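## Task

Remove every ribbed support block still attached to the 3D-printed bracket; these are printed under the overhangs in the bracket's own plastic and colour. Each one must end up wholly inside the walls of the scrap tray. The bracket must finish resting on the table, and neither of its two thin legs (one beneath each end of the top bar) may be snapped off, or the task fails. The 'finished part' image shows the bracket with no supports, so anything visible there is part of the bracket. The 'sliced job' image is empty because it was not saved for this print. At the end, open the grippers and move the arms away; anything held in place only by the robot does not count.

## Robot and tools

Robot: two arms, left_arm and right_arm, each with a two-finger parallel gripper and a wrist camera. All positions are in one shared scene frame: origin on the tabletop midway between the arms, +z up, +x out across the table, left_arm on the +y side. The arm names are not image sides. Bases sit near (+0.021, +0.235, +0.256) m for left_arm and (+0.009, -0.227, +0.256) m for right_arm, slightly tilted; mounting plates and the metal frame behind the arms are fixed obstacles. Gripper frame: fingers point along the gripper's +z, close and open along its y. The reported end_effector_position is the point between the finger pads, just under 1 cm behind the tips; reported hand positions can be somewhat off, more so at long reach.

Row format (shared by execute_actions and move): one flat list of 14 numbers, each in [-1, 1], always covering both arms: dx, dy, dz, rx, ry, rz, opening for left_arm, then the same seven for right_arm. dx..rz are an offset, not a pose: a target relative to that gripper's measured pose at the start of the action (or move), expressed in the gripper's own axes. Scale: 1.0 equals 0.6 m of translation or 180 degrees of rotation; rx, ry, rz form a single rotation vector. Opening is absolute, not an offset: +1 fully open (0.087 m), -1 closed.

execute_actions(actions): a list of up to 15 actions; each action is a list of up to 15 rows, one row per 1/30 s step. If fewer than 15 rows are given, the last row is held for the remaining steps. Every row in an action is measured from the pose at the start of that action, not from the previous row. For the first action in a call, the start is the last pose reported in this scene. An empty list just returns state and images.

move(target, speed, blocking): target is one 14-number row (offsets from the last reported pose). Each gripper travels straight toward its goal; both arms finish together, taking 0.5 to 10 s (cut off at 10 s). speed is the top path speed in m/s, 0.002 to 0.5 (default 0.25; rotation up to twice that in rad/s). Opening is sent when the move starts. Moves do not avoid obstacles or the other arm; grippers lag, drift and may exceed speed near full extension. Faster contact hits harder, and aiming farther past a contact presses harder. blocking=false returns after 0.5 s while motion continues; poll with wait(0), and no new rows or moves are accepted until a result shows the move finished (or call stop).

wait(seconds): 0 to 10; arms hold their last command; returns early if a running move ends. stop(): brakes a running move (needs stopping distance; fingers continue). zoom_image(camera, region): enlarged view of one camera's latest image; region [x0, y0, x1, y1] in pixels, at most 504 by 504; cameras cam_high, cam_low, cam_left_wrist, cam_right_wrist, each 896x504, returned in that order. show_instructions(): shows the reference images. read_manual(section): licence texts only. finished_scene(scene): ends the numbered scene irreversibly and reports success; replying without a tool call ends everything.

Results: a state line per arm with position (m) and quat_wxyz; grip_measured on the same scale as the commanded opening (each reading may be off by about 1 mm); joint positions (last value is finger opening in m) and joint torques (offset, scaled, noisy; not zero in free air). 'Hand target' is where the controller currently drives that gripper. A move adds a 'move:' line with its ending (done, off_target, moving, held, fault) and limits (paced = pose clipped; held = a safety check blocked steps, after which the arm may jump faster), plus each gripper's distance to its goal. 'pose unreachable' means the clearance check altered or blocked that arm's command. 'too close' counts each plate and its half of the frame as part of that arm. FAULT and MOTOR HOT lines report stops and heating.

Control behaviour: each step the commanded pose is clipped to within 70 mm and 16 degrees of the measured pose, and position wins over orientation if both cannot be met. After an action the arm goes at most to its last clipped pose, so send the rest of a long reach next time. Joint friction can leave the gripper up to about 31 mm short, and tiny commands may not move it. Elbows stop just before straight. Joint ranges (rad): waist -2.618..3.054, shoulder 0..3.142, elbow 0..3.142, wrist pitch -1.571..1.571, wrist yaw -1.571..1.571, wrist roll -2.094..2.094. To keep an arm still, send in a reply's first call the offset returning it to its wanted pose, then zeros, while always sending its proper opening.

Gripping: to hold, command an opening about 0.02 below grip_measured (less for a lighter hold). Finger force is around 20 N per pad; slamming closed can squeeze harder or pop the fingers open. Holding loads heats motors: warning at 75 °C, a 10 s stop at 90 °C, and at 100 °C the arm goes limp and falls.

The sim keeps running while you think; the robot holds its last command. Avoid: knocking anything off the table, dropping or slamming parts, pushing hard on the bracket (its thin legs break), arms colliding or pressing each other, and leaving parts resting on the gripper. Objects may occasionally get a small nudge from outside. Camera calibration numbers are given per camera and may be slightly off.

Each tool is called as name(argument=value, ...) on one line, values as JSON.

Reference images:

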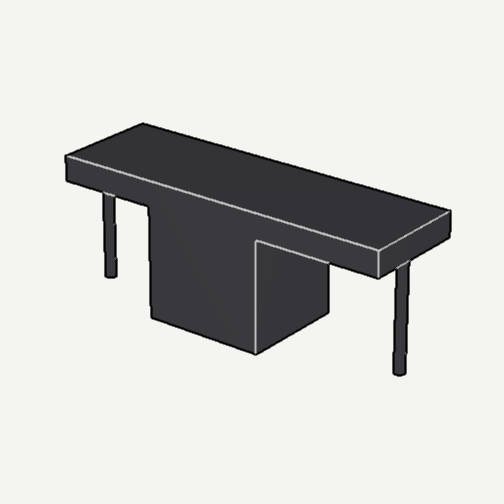

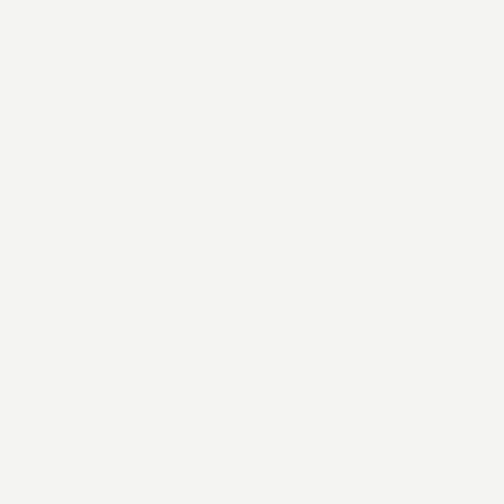

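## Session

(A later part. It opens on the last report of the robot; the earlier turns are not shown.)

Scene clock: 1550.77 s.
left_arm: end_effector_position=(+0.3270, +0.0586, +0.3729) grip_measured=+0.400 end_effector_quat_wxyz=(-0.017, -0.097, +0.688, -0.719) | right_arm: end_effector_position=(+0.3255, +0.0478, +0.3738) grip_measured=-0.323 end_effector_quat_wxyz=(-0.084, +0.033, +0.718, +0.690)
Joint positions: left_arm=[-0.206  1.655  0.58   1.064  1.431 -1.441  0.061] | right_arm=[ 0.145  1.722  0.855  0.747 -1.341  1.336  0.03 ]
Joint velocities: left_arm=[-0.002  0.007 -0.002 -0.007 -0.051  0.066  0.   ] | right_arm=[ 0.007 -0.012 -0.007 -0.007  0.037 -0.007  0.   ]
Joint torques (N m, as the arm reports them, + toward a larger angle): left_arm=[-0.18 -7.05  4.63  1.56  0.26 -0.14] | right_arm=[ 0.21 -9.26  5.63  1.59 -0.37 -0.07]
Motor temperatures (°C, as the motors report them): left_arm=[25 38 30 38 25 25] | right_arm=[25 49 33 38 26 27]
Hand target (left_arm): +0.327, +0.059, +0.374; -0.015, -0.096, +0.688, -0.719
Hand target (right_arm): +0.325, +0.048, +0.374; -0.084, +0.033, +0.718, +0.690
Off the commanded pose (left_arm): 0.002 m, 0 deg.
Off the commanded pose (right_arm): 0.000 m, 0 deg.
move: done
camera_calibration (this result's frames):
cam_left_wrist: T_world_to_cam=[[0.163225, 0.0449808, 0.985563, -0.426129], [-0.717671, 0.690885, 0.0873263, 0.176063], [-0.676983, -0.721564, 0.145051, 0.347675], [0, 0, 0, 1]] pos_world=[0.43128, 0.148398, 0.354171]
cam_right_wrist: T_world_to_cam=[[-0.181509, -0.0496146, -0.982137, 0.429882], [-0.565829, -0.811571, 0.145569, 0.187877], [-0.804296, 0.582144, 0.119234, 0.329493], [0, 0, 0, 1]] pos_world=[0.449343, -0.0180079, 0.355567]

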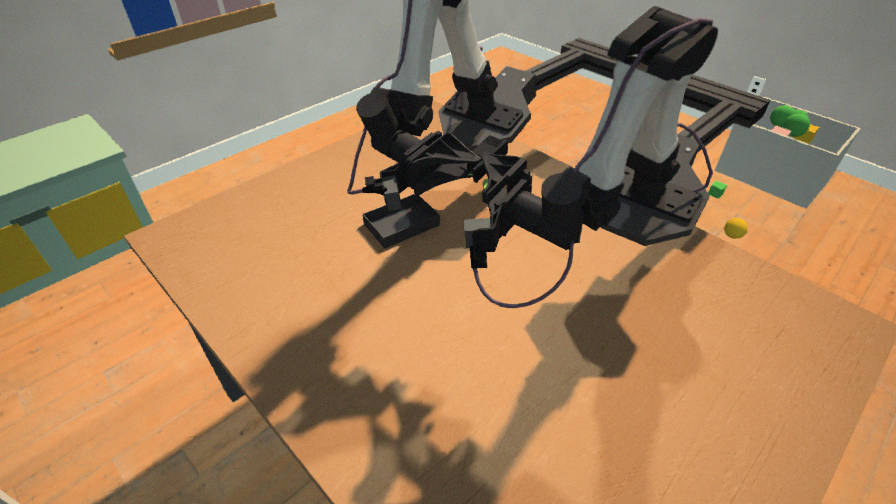

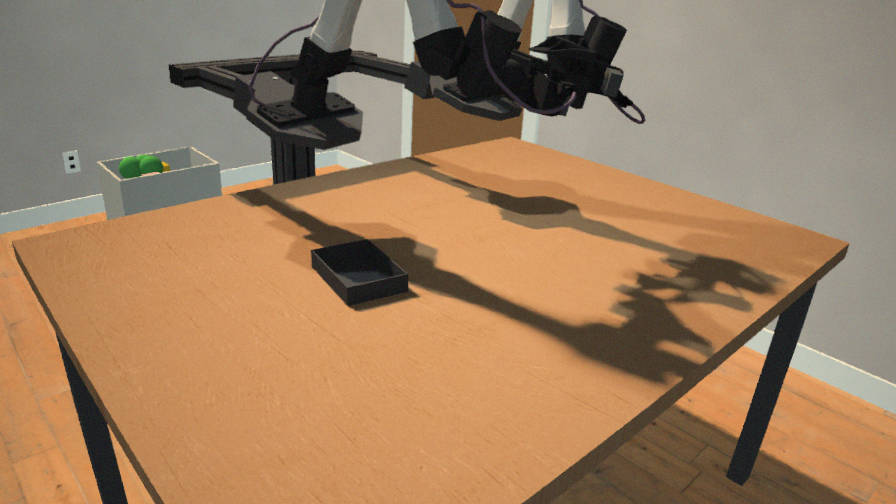

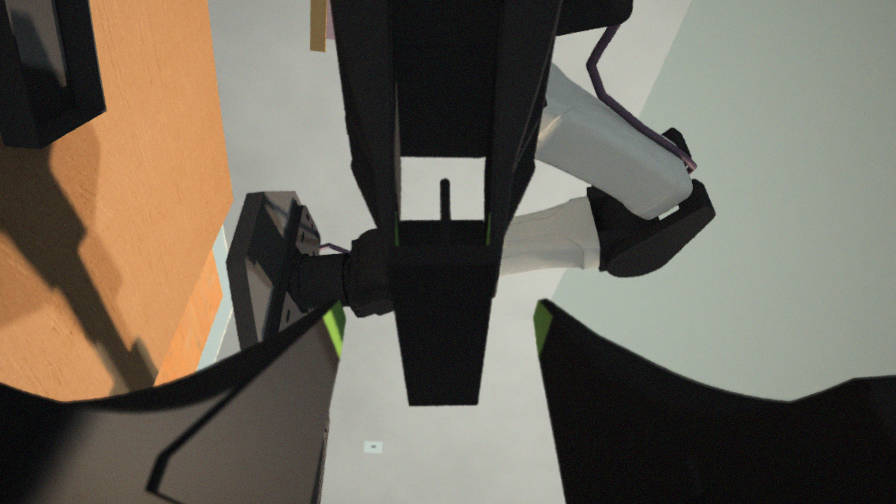

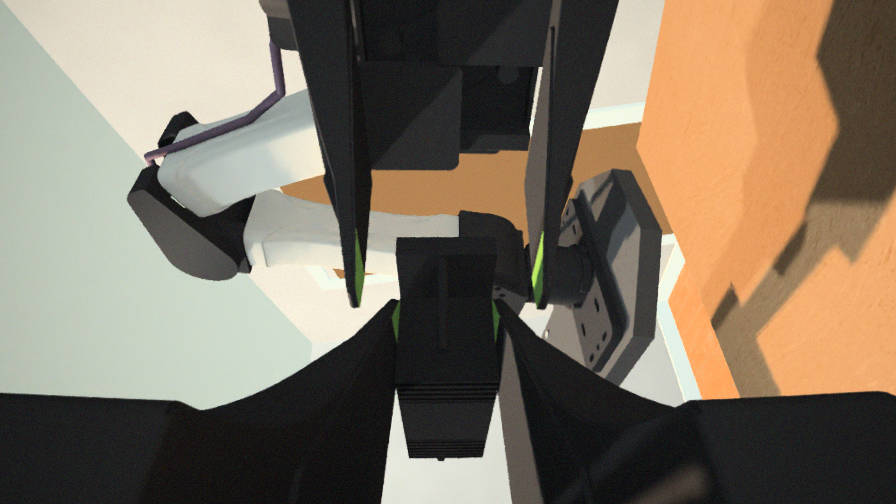

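execute_actions(actions=[[[0,0,0,0,0,0,0.35,0,0,0,0,0,0,-0.37],[0,0,0,0,0,0,0.3,0,0,0,0,0,0,-0.37],[0,0,0,0,0,0,0.25,0,0,0,0,0,0,-0.37],[0,0,0,0,0,0,0.2,0,0,0,0,0,0,-0.37],[0,0,0,0,0,0,0.15,0,0,0,0,0,0,-0.37],[0,0,0,0,0,0,0.1,0,0,0,0,0,0,-0.37],[0,0,0,0,0,0,0.05,0,0,0,0,0,0,-0.37],[0,0,0,0,0,0,0.0,0,0,0,0,0,0,-0.37],[0,0,0,0,0,0,-0.05,0,0,0,0,0,0,-0.37],[0,0,0,0,0,0,-0.1,0,0,0,0,0,0,-0.37],[0,0,0,0,0,0,-0.14,0,0,0,0,0,0,-0.37],[0,0,0,0,0,0,-0.18,0,0,0,0,0,0,-0.37],[0,0,0,0,0,0,-0.21,0,0,0,0,0,0,-0.37],[0,0,0,0,0,0,-0.24,0,0,0,0,0,0,-0.37],[0,0,0,0,0,0,-0.26,0,0,0,0,0,0,-0.37]]])

wait(seconds=0.5)

zoom_image(camera="cam_right_wrist", region=[350, 200, 550, 340])

zoom_image(camera="cam_left_wrist", region=[340, 200, 540, 340])

Scene clock: 1557.53 s.
left_arm: end_effector_position=(+0.3270, +0.0586, +0.3732) grip_measured=-0.250 end_effector_quat_wxyz=(-0.016, -0.097, +0.688, -0.719) | right_arm: end_effector_position=(+0.3255, +0.0478, +0.3738) grip_measured=-0.323 end_effector_quat_wxyz=(-0.084, +0.033, +0.718, +0.690)
Joint positions: left_arm=[-0.206  1.655  0.58   1.067  1.431 -1.443  0.033] | right_arm=[ 0.145  1.722  0.855  0.747 -1.341  1.336  0.03 ]
Joint velocities: left_arm=[-0.012 -0.027 -0.002 -0.037 -0.007  0.022 -0.018] | right_arm=[-0.002 -0.012  0.007  0.007 -0.007 -0.037 -0.   ]
Joint torques (N m, as the arm reports them, + toward a larger angle): left_arm=[-0.23 -7.    4.45  1.52  0.24 -0.06] | right_arm=[ 0.13 -9.27  5.68  1.57 -0.34 -0.04]
Motor temperatures (°C, as the motors report them): left_arm=[25 39 31 38 25 25] | right_arm=[25 49 34 38 26 27]
Hand target (left_arm): +0.327, +0.059, +0.373; -0.016, -0.097, +0.688, -0.719
Hand target (right_arm): +0.325, +0.048, +0.374; -0.084, +0.033, +0.718, +0.690
Off the commanded pose (left_arm): 0.000 m, 0 deg.
Off the commanded pose (right_arm): 0.000 m, 0 deg.
camera_calibration (this result's frames):
cam_left_wrist: T_world_to_cam=[[0.161711, 0.0452354, 0.985801, -0.425973], [-0.717923, 0.690781, 0.0860702, 0.176644], [-0.677079, -0.721648, 0.144182, 0.348064], [0, 0, 0, 1]] pos_world=[0.431368, 0.148426, 0.354536]
cam_right_wrist: T_world_to_cam=[[-0.181509, -0.0496146, -0.982137, 0.429882], [-0.565829, -0.811571, 0.145569, 0.187877], [-0.804296, 0.582144, 0.119234, 0.329493], [0, 0, 0, 1]] pos_world=[0.449343, -0.0180079, 0.355567]

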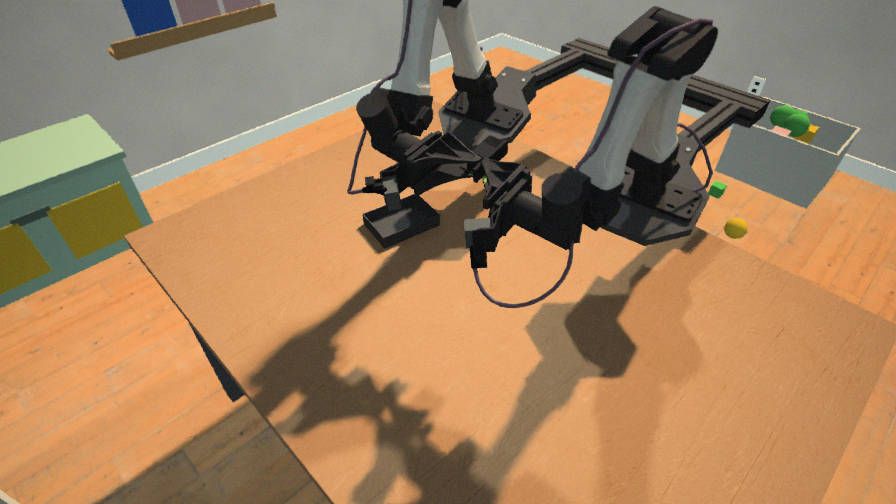

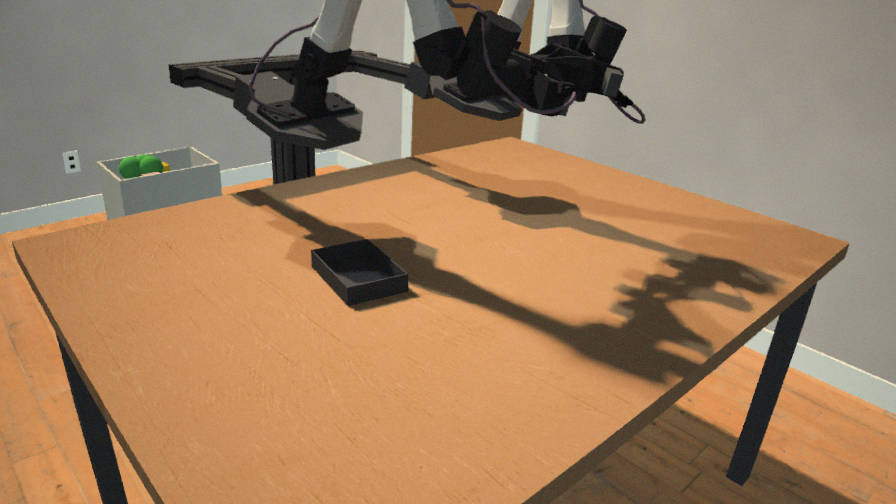

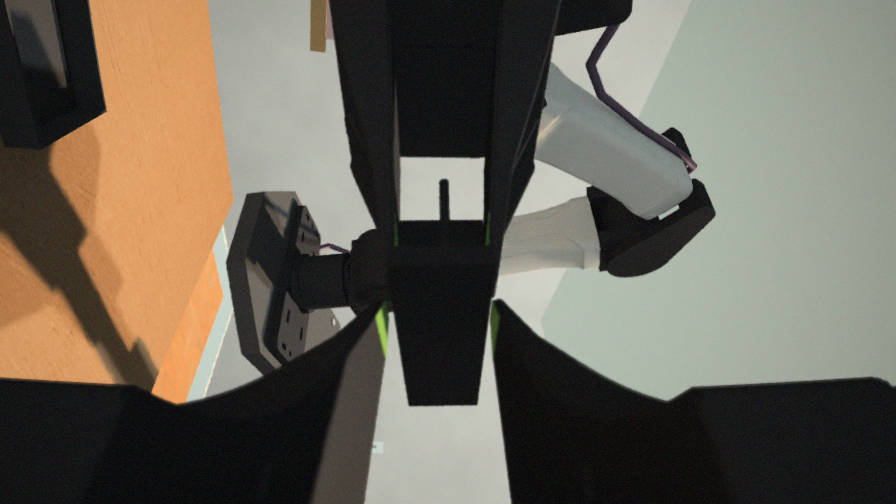

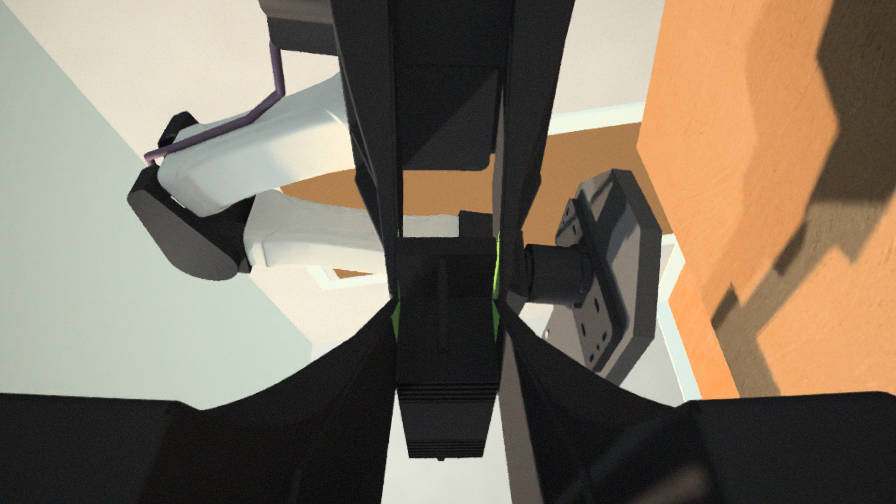

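Scene clock: 1558.03 s.
left_arm: end_effector_position=(+0.3270, +0.0586, +0.3732) grip_measured=-0.260 end_effector_quat_wxyz=(-0.016, -0.097, +0.688, -0.719) | right_arm: end_effector_position=(+0.3255, +0.0478, +0.3738) grip_measured=-0.323 end_effector_quat_wxyz=(-0.084, +0.033, +0.718, +0.690)
Joint positions: left_arm=[-0.206  1.655  0.58   1.067  1.431 -1.443  0.032] | right_arm=[ 0.145  1.722  0.855  0.747 -1.341  1.336  0.03 ]
Joint velocities: left_arm=[ 0.002  0.007  0.002 -0.051 -0.037 -0.066  0.001] | right_arm=[ 0.007  0.007 -0.022  0.022 -0.022 -0.007  0.   ]
Joint torques (N m, as the arm reports them, + toward a larger angle): left_arm=[-0.22 -7.    4.38  1.52  0.25 -0.07] | right_arm=[ 0.1  -9.28  5.63  1.59 -0.33 -0.06]
Motor temperatures (°C, as the motors report them): left_arm=[25 39 31 38 25 25] | right_arm=[25 49 34 38 26 27]
Hand target (left_arm): +0.327, +0.059, +0.373; -0.016, -0.097, +0.688, -0.719
Hand target (right_arm): +0.325, +0.048, +0.374; -0.084, +0.033, +0.718, +0.690
Off the commanded pose (left_arm): 0.000 m, 0 deg.
Off the commanded pose (right_arm): 0.000 m, 0 deg.
wait: 0.50 s; at rest by 0.17 s
camera_calibration (this result's frames):
cam_left_wrist: T_world_to_cam=[[0.161711, 0.0452354, 0.985801, -0.425973], [-0.717923, 0.690781, 0.0860702, 0.176644], [-0.677079, -0.721648, 0.144182, 0.348064], [0, 0, 0, 1]] pos_world=[0.431368, 0.148426, 0.354536]
cam_right_wrist: T_world_to_cam=[[-0.181509, -0.0496146, -0.982137, 0.429882], [-0.565829, -0.811571, 0.145569, 0.187877], [-0.804296, 0.582144, 0.119234, 0.329493], [0, 0, 0, 1]] pos_world=[0.449343, -0.0180079, 0.355567]

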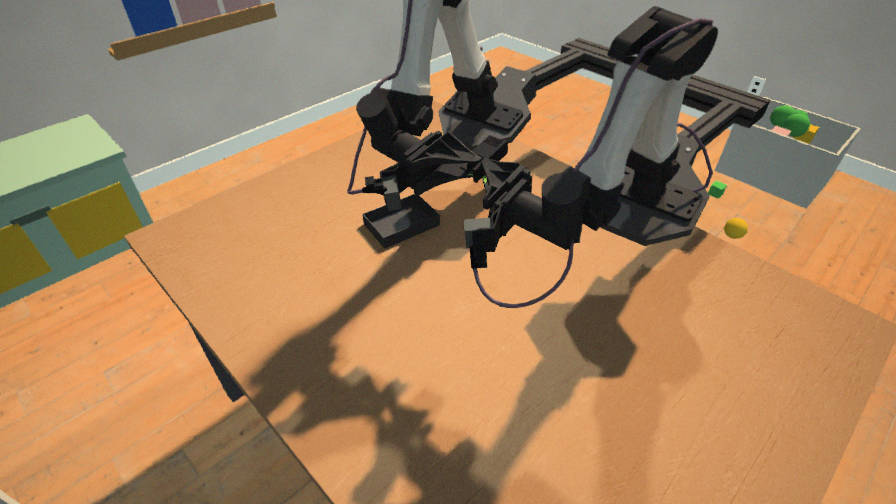

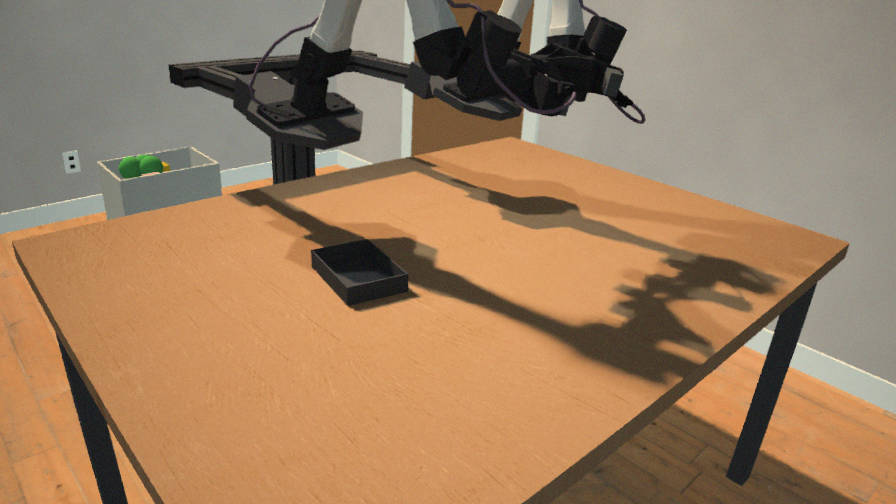

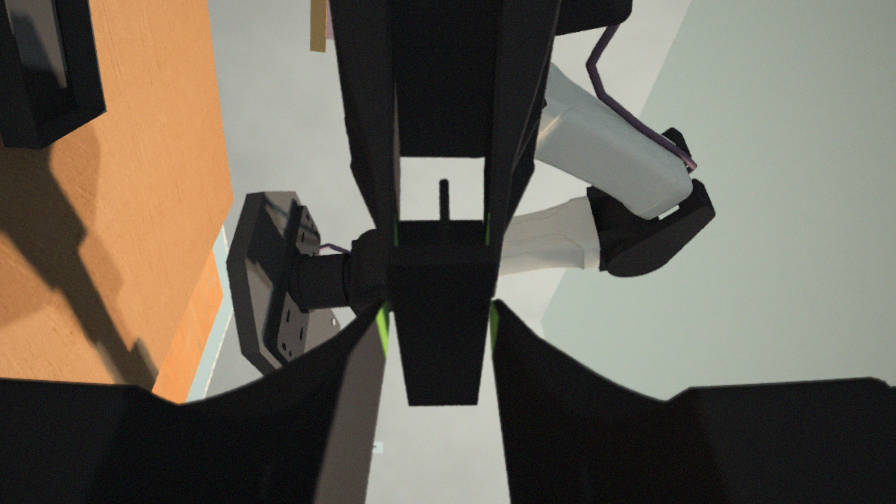

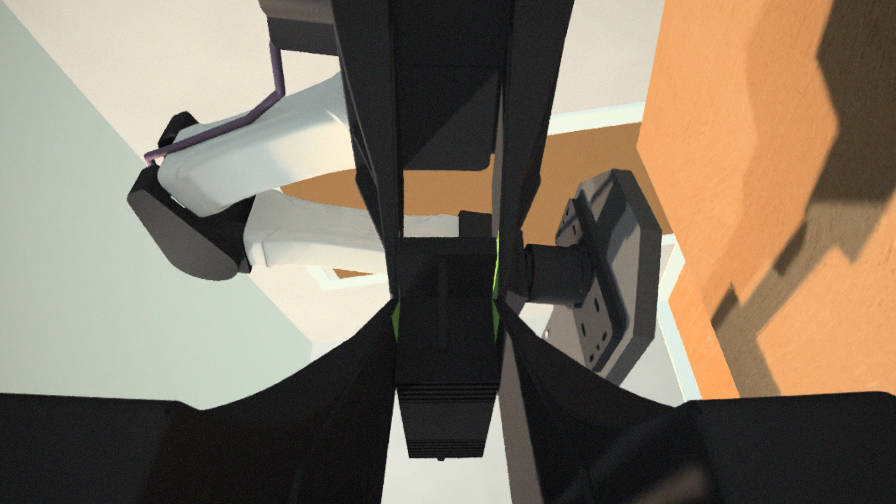

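Region (350, 200, 550, 340) of cam_right_wrist's 896x504 image, scaled by 2.520, with more detail than that image has; it fills the top 353 rows of this view, and the rest is white.

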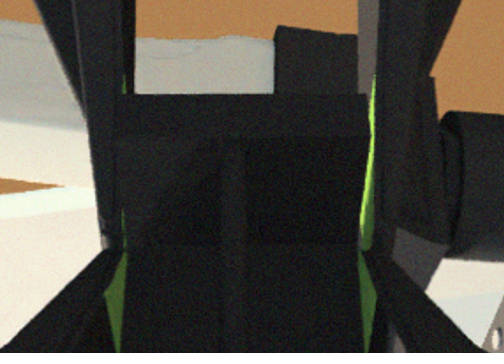

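Region (340, 200, 540, 340) of cam_left_wrist's 896x504 image, scaled by 2.520, with more detail than that image has; it fills the top 353 rows of this view, and the rest is white.

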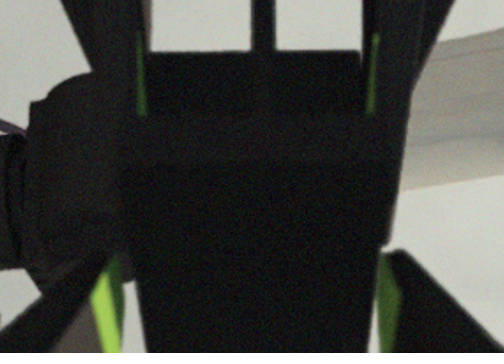

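execute_actions(actions=[[[0,0,0,0,0,0,-0.27,0,0,0,0,0,0,-0.37],[0,0,0,0,0,0,-0.28,0,0,0,0,0,0,-0.37],[0,0,0,0,0,0,-0.29,0,0,0,0,0,0,-0.37],[0,0,0,0,0,0,-0.30,0,0,0,0,0,0,-0.37],[0,0,0,0,0,0,-0.31,0,0,0,0,0,0,-0.37],[0,0,0,0,0,0,-0.32,0,0,0,0,0,0,-0.37],[0,0,0,0,0,0,-0.33,0,0,0,0,0,0,-0.37],[0,0,0,0,0,0,-0.335,0,0,0,0,0,0,-0.37],[0,0,0,0,0,0,-0.34,0,0,0,0,0,0,-0.37],[0,0,0,0,0,0,-0.345,0,0,0,0,0,0,-0.37],[0,0,0,0,0,0,-0.35,0,0,0,0,0,0,-0.37],[0,0,0,0,0,0,-0.36,0,0,0,0,0,0,-0.37],[0,0,0,0,0,0,-0.37,0,0,0,0,0,0,-0.37],[0,0,0,0,0,0,-0.38,0,0,0,0,0,0,-0.37],[0,0,0,0,0,0,-0.39,0,0,0,0,0,0,-0.37]]])

wait(seconds=0.4)

zoom_image(camera="cam_left_wrist", region=[340, 200, 540, 420])

Scene clock: 1566.57 s.
left_arm: end_effector_position=(+0.3271, +0.0587, +0.3734) grip_measured=-0.370 end_effector_quat_wxyz=(-0.015, -0.096, +0.688, -0.719) | right_arm: end_effector_position=(+0.3255, +0.0478, +0.3737) grip_measured=-0.323 end_effector_quat_wxyz=(-0.082, +0.031, +0.718, +0.691)
Joint positions: left_arm=[-0.206  1.655  0.58   1.07   1.431 -1.443  0.028] | right_arm=[ 0.145  1.722  0.855  0.747 -1.341  1.333  0.03 ]
Joint velocities: left_arm=[ 0.002  0.002  0.012 -0.051 -0.037 -0.022 -0.001] | right_arm=[ 0.017 -0.012 -0.002 -0.037 -0.022 -0.007  0.   ]
Joint torques (N m, as the arm reports them, + toward a larger angle): left_arm=[-0.18 -6.9   4.46  1.51  0.23 -0.06] | right_arm=[ 0.08 -9.25  5.74  1.57 -0.34  0.  ]
Motor temperatures (°C, as the motors report them): left_arm=[25 39 31 38 25 25] | right_arm=[25 49 34 38 26 27]
Hand target (left_arm): +0.327, +0.059, +0.373; -0.016, -0.097, +0.688, -0.719
Hand target (right_arm): +0.325, +0.048, +0.374; -0.084, +0.033, +0.718, +0.690
Off the commanded pose (left_arm): 0.000 m, 0 deg.
Off the commanded pose (right_arm): 0.000 m, 0 deg.
camera_calibration (this result's frames):
cam_left_wrist: T_world_to_cam=[[0.159074, 0.045364, 0.986224, -0.425465], [-0.718296, 0.690637, 0.0840906, 0.177538], [-0.677308, -0.721777, 0.142447, 0.348822], [0, 0, 0, 1]] pos_world=[0.431465, 0.148459, 0.354985]
cam_right_wrist: T_world_to_cam=[[-0.177762, -0.0494366, -0.982831, 0.42874], [-0.566565, -0.811463, 0.14329, 0.18902], [-0.804614, 0.582309, 0.116238, 0.33075], [0, 0, 0, 1]] pos_world=[0.449432, -0.0180213, 0.355849]

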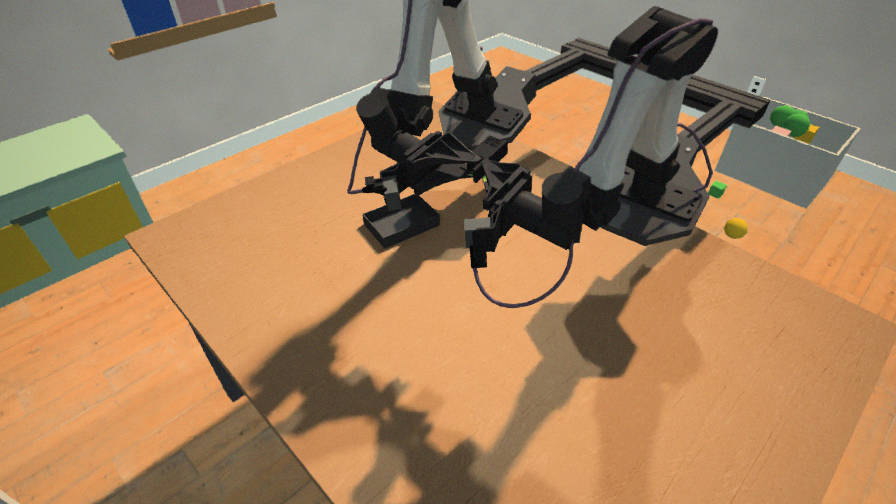

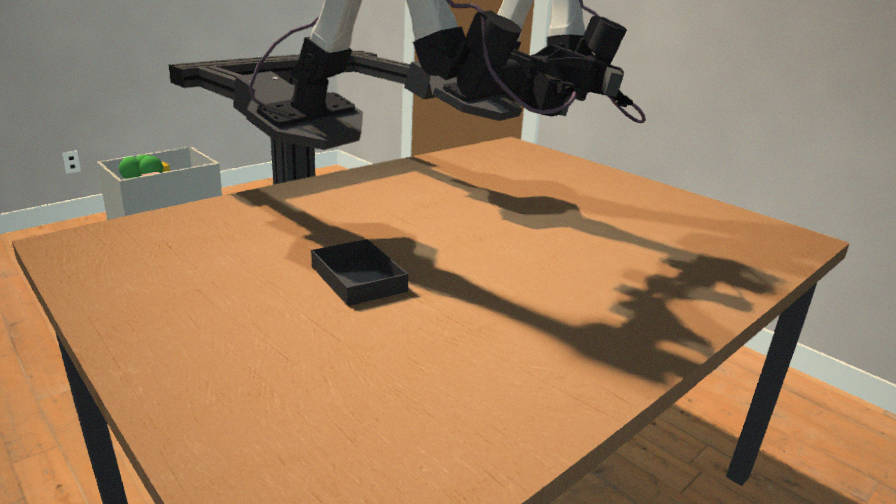

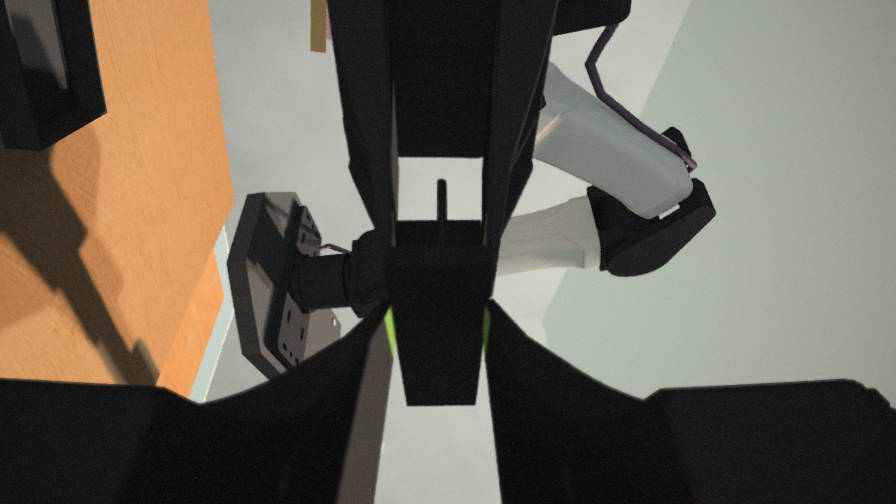

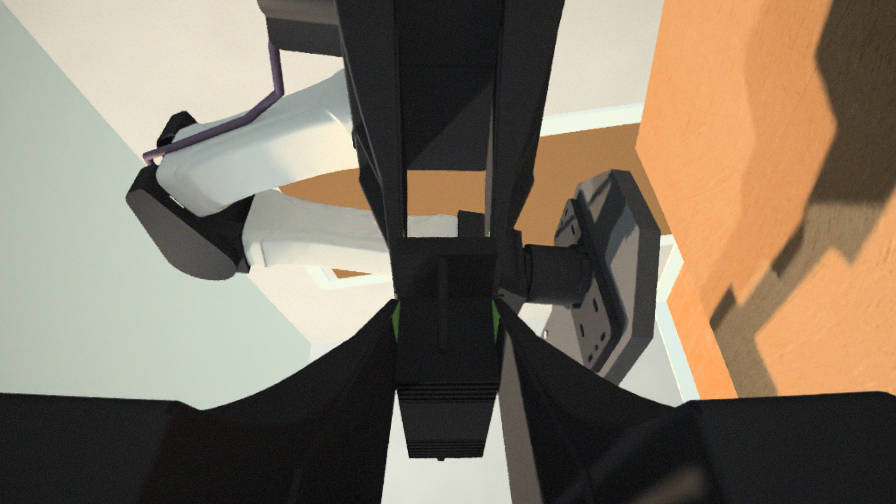

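Scene clock: 1566.97 s.
left_arm: end_effector_position=(+0.3271, +0.0587, +0.3734) grip_measured=-0.370 end_effector_quat_wxyz=(-0.015, -0.096, +0.688, -0.719) | right_arm: end_effector_position=(+0.3255, +0.0478, +0.3737) grip_measured=-0.323 end_effector_quat_wxyz=(-0.082, +0.031, +0.718, +0.691)
Joint positions: left_arm=[-0.206  1.655  0.58   1.07   1.431 -1.443  0.028] | right_arm=[ 0.145  1.722  0.855  0.747 -1.341  1.333  0.03 ]
Joint velocities: left_arm=[-0.017  0.017  0.007  0.051  0.022 -0.007 -0.001] | right_arm=[ 0.002  0.002 -0.017  0.022 -0.007 -0.022 -0.001]
Joint torques (N m, as the arm reports them, + toward a larger angle): left_arm=[-0.23 -6.92  4.46  1.52  0.24 -0.09] | right_arm=[ 0.09 -9.31  5.66  1.56 -0.35 -0.02]
Motor temperatures (°C, as the motors report them): left_arm=[25 39 31 38 25 25] | right_arm=[25 49 34 38 26 27]
Hand target (left_arm): +0.327, +0.059, +0.373; -0.016, -0.097, +0.688, -0.719
Hand target (right_arm): +0.325, +0.048, +0.374; -0.084, +0.033, +0.718, +0.690
Off the commanded pose (left_arm): 0.000 m, 0 deg.
Off the commanded pose (right_arm): 0.000 m, 0 deg.
wait: 0.40 s; at rest by 0.17 s
camera_calibration (this result's frames):
cam_left_wrist: T_world_to_cam=[[0.159074, 0.045364, 0.986224, -0.425465], [-0.718296, 0.690637, 0.0840906, 0.177538], [-0.677308, -0.721777, 0.142447, 0.348822], [0, 0, 0, 1]] pos_world=[0.431465, 0.148459, 0.354985]
cam_right_wrist: T_world_to_cam=[[-0.177762, -0.0494366, -0.982831, 0.42874], [-0.566565, -0.811463, 0.14329, 0.18902], [-0.804614, 0.582309, 0.116238, 0.33075], [0, 0, 0, 1]] pos_world=[0.449432, -0.0180213, 0.355849]

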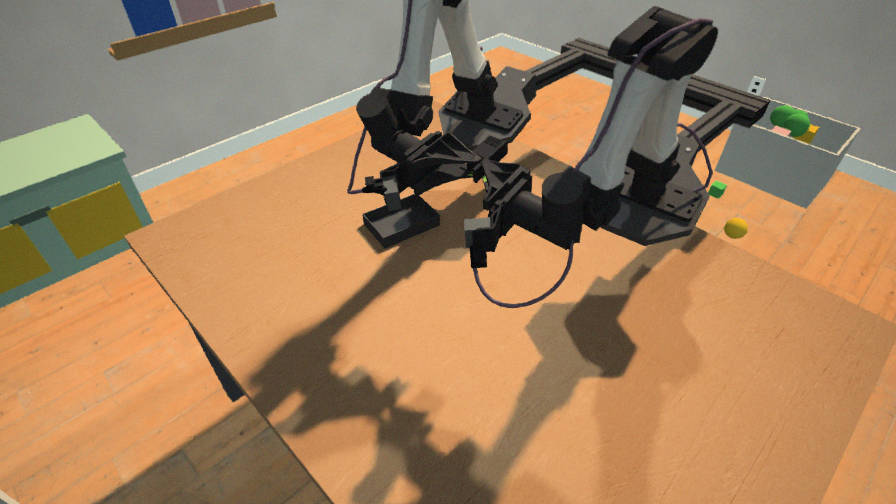

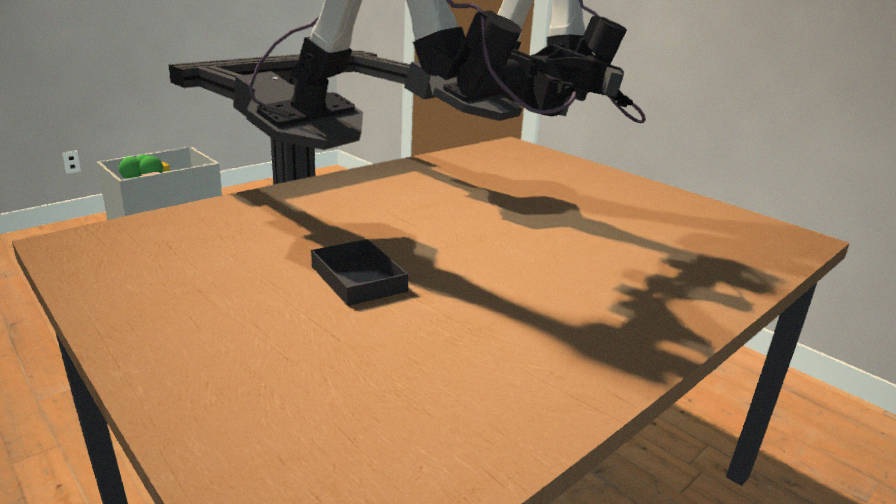

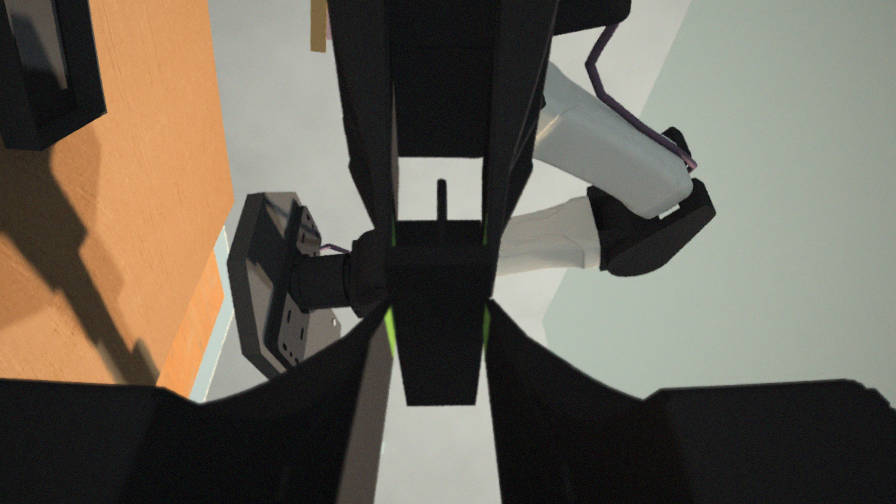

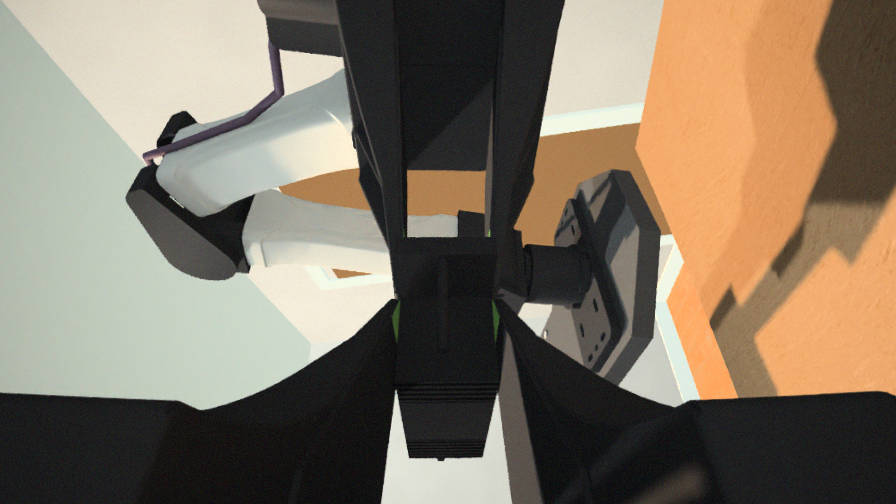

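Region (340, 200, 540, 420) of cam_left_wrist's 896x504 image, scaled by 2.291, with more detail than that image has; it fills the left 458 columns of this view, and the rest is white.

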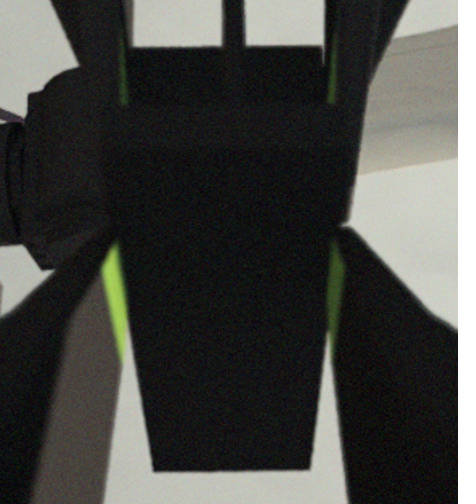

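zoom_image(camera="cam_left_wrist", region=[370, 280, 510, 370])

zoom_image(camera="cam_right_wrist", region=[375, 220, 515, 320])

Region (370, 280, 510, 370) of cam_left_wrist's 896x504 image, scaled by 3.600, with more detail than that image has; it fills the top 324 rows of this view, and the rest is white.

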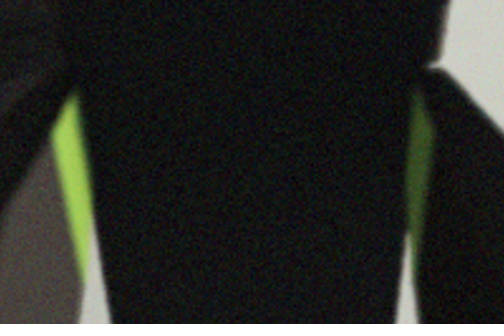

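Region (375, 220, 515, 320) of cam_right_wrist's 896x504 image, scaled by 3.600, with more detail than that image has; it fills the top 360 rows of this view, and the rest is white.

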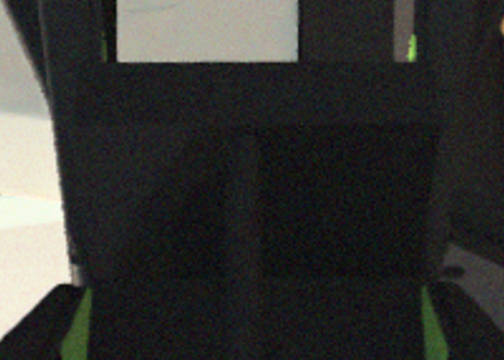

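execute_actions(actions=[[[0,0,0,0,0,0,-0.395,0,0,0,0,0,0,-0.37],[0,0,0,0,0,0,-0.40,0,0,0,0,0,0,-0.37],[0,0,0,0,0,0,-0.405,0,0,0,0,0,0,-0.37],[0,0,0,0,0,0,-0.41,0,0,0,0,0,0,-0.37],[0,0,0,0,0,0,-0.415,0,0,0,0,0,0,-0.37],[0,0,0,0,0,0,-0.42,0,0,0,0,0,0,-0.37]]])

Scene clock: 1596.90 s.
left_arm: end_effector_position=(+0.3271, +0.0587, +0.3734) grip_measured=-0.370 end_effector_quat_wxyz=(-0.015, -0.096, +0.688, -0.719) | right_arm: end_effector_position=(+0.3255, +0.0478, +0.3736) grip_measured=-0.323 end_effector_quat_wxyz=(-0.082, +0.031, +0.718, +0.691)
Joint positions: left_arm=[-0.206  1.655  0.58   1.071  1.431 -1.443  0.028] | right_arm=[ 0.145  1.722  0.855  0.747 -1.341  1.331  0.03 ]
Joint velocities: left_arm=[-0.007 -0.012 -0.027 -0.051  0.037  0.037  0.001] | right_arm=[-0.007  0.007  0.002 -0.051 -0.037  0.007 -0.001]
Joint torques (N m, as the arm reports them, + toward a larger angle): left_arm=[-0.18 -6.86  4.42  1.54  0.23 -0.08] | right_arm=[ 0.11 -9.25  5.7   1.58 -0.36 -0.03]
Motor temperatures (°C, as the motors report them): left_arm=[25 40 31 38 25 25] | right_arm=[25 49 34 38 25 27]
Hand target (left_arm): +0.327, +0.059, +0.373; -0.015, -0.096, +0.688, -0.719
Hand target (right_arm): +0.325, +0.048, +0.374; -0.082, +0.031, +0.718, +0.691
Off the commanded pose (left_arm): 0.000 m, 0 deg.
Off the commanded pose (right_arm): 0.000 m, 0 deg.
camera_calibration (this result's frames):
cam_left_wrist: T_world_to_cam=[[0.158321, 0.0453855, 0.986344, -0.425308], [-0.718398, 0.690598, 0.0835353, 0.177787], [-0.677376, -0.721813, 0.141941, 0.349043], [0, 0, 0, 1]] pos_world=[0.43149, 0.148467, 0.355105]
cam_right_wrist: T_world_to_cam=[[-0.176639, -0.0493587, -0.983037, 0.428401], [-0.566698, -0.811496, 0.142574, 0.189333], [-0.804768, 0.582269, 0.115371, 0.331127], [0, 0, 0, 1]] pos_world=[0.449448, -0.0180172, 0.355937]

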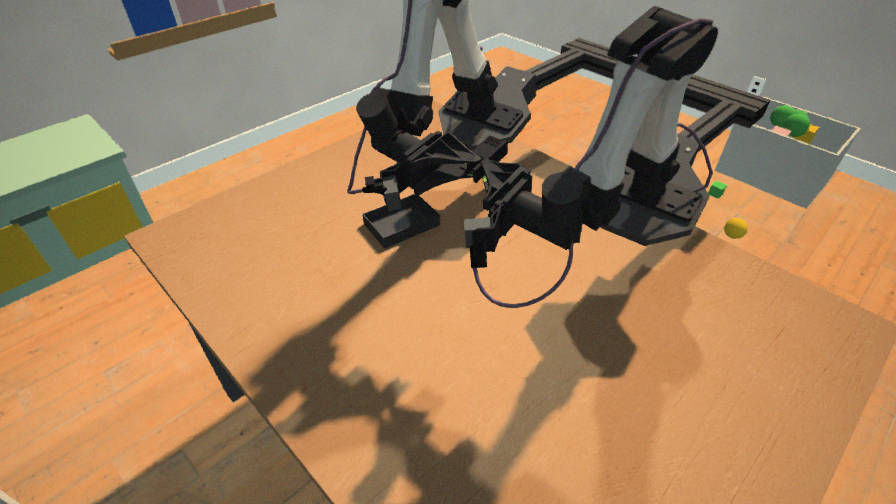

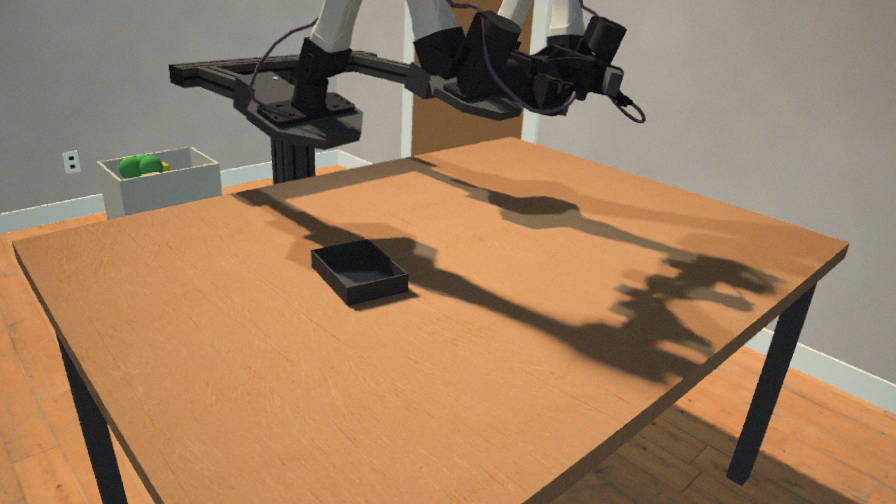

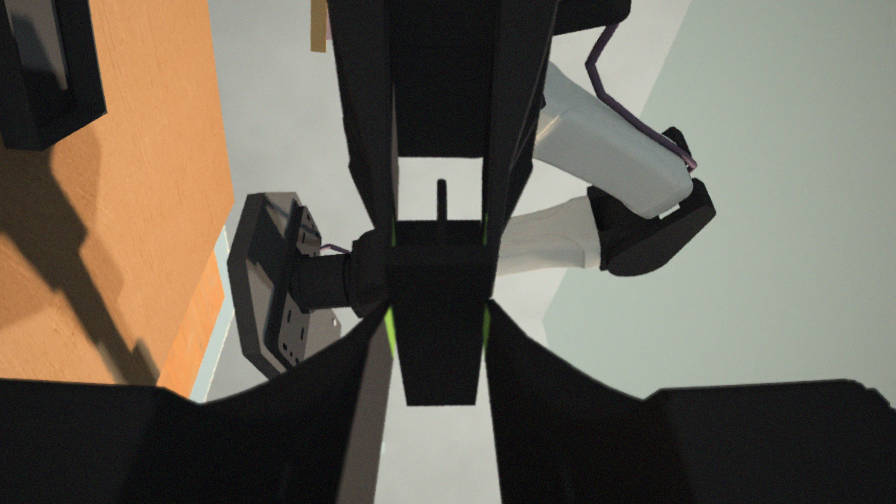

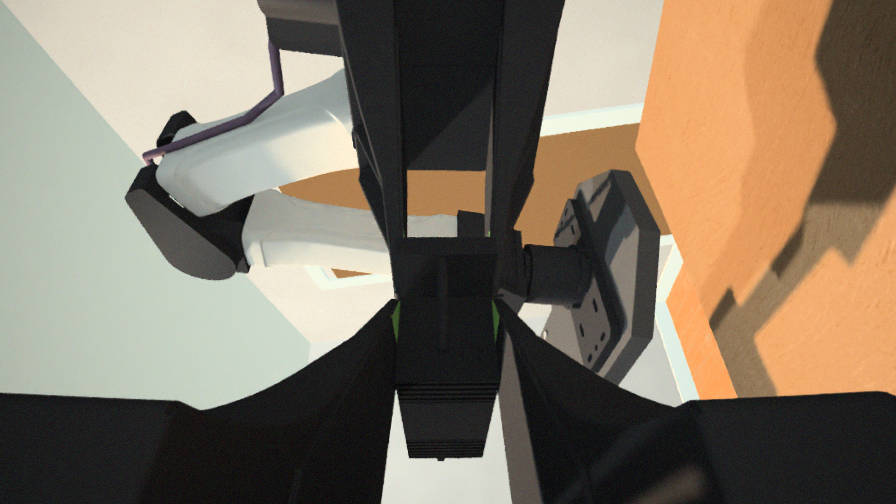

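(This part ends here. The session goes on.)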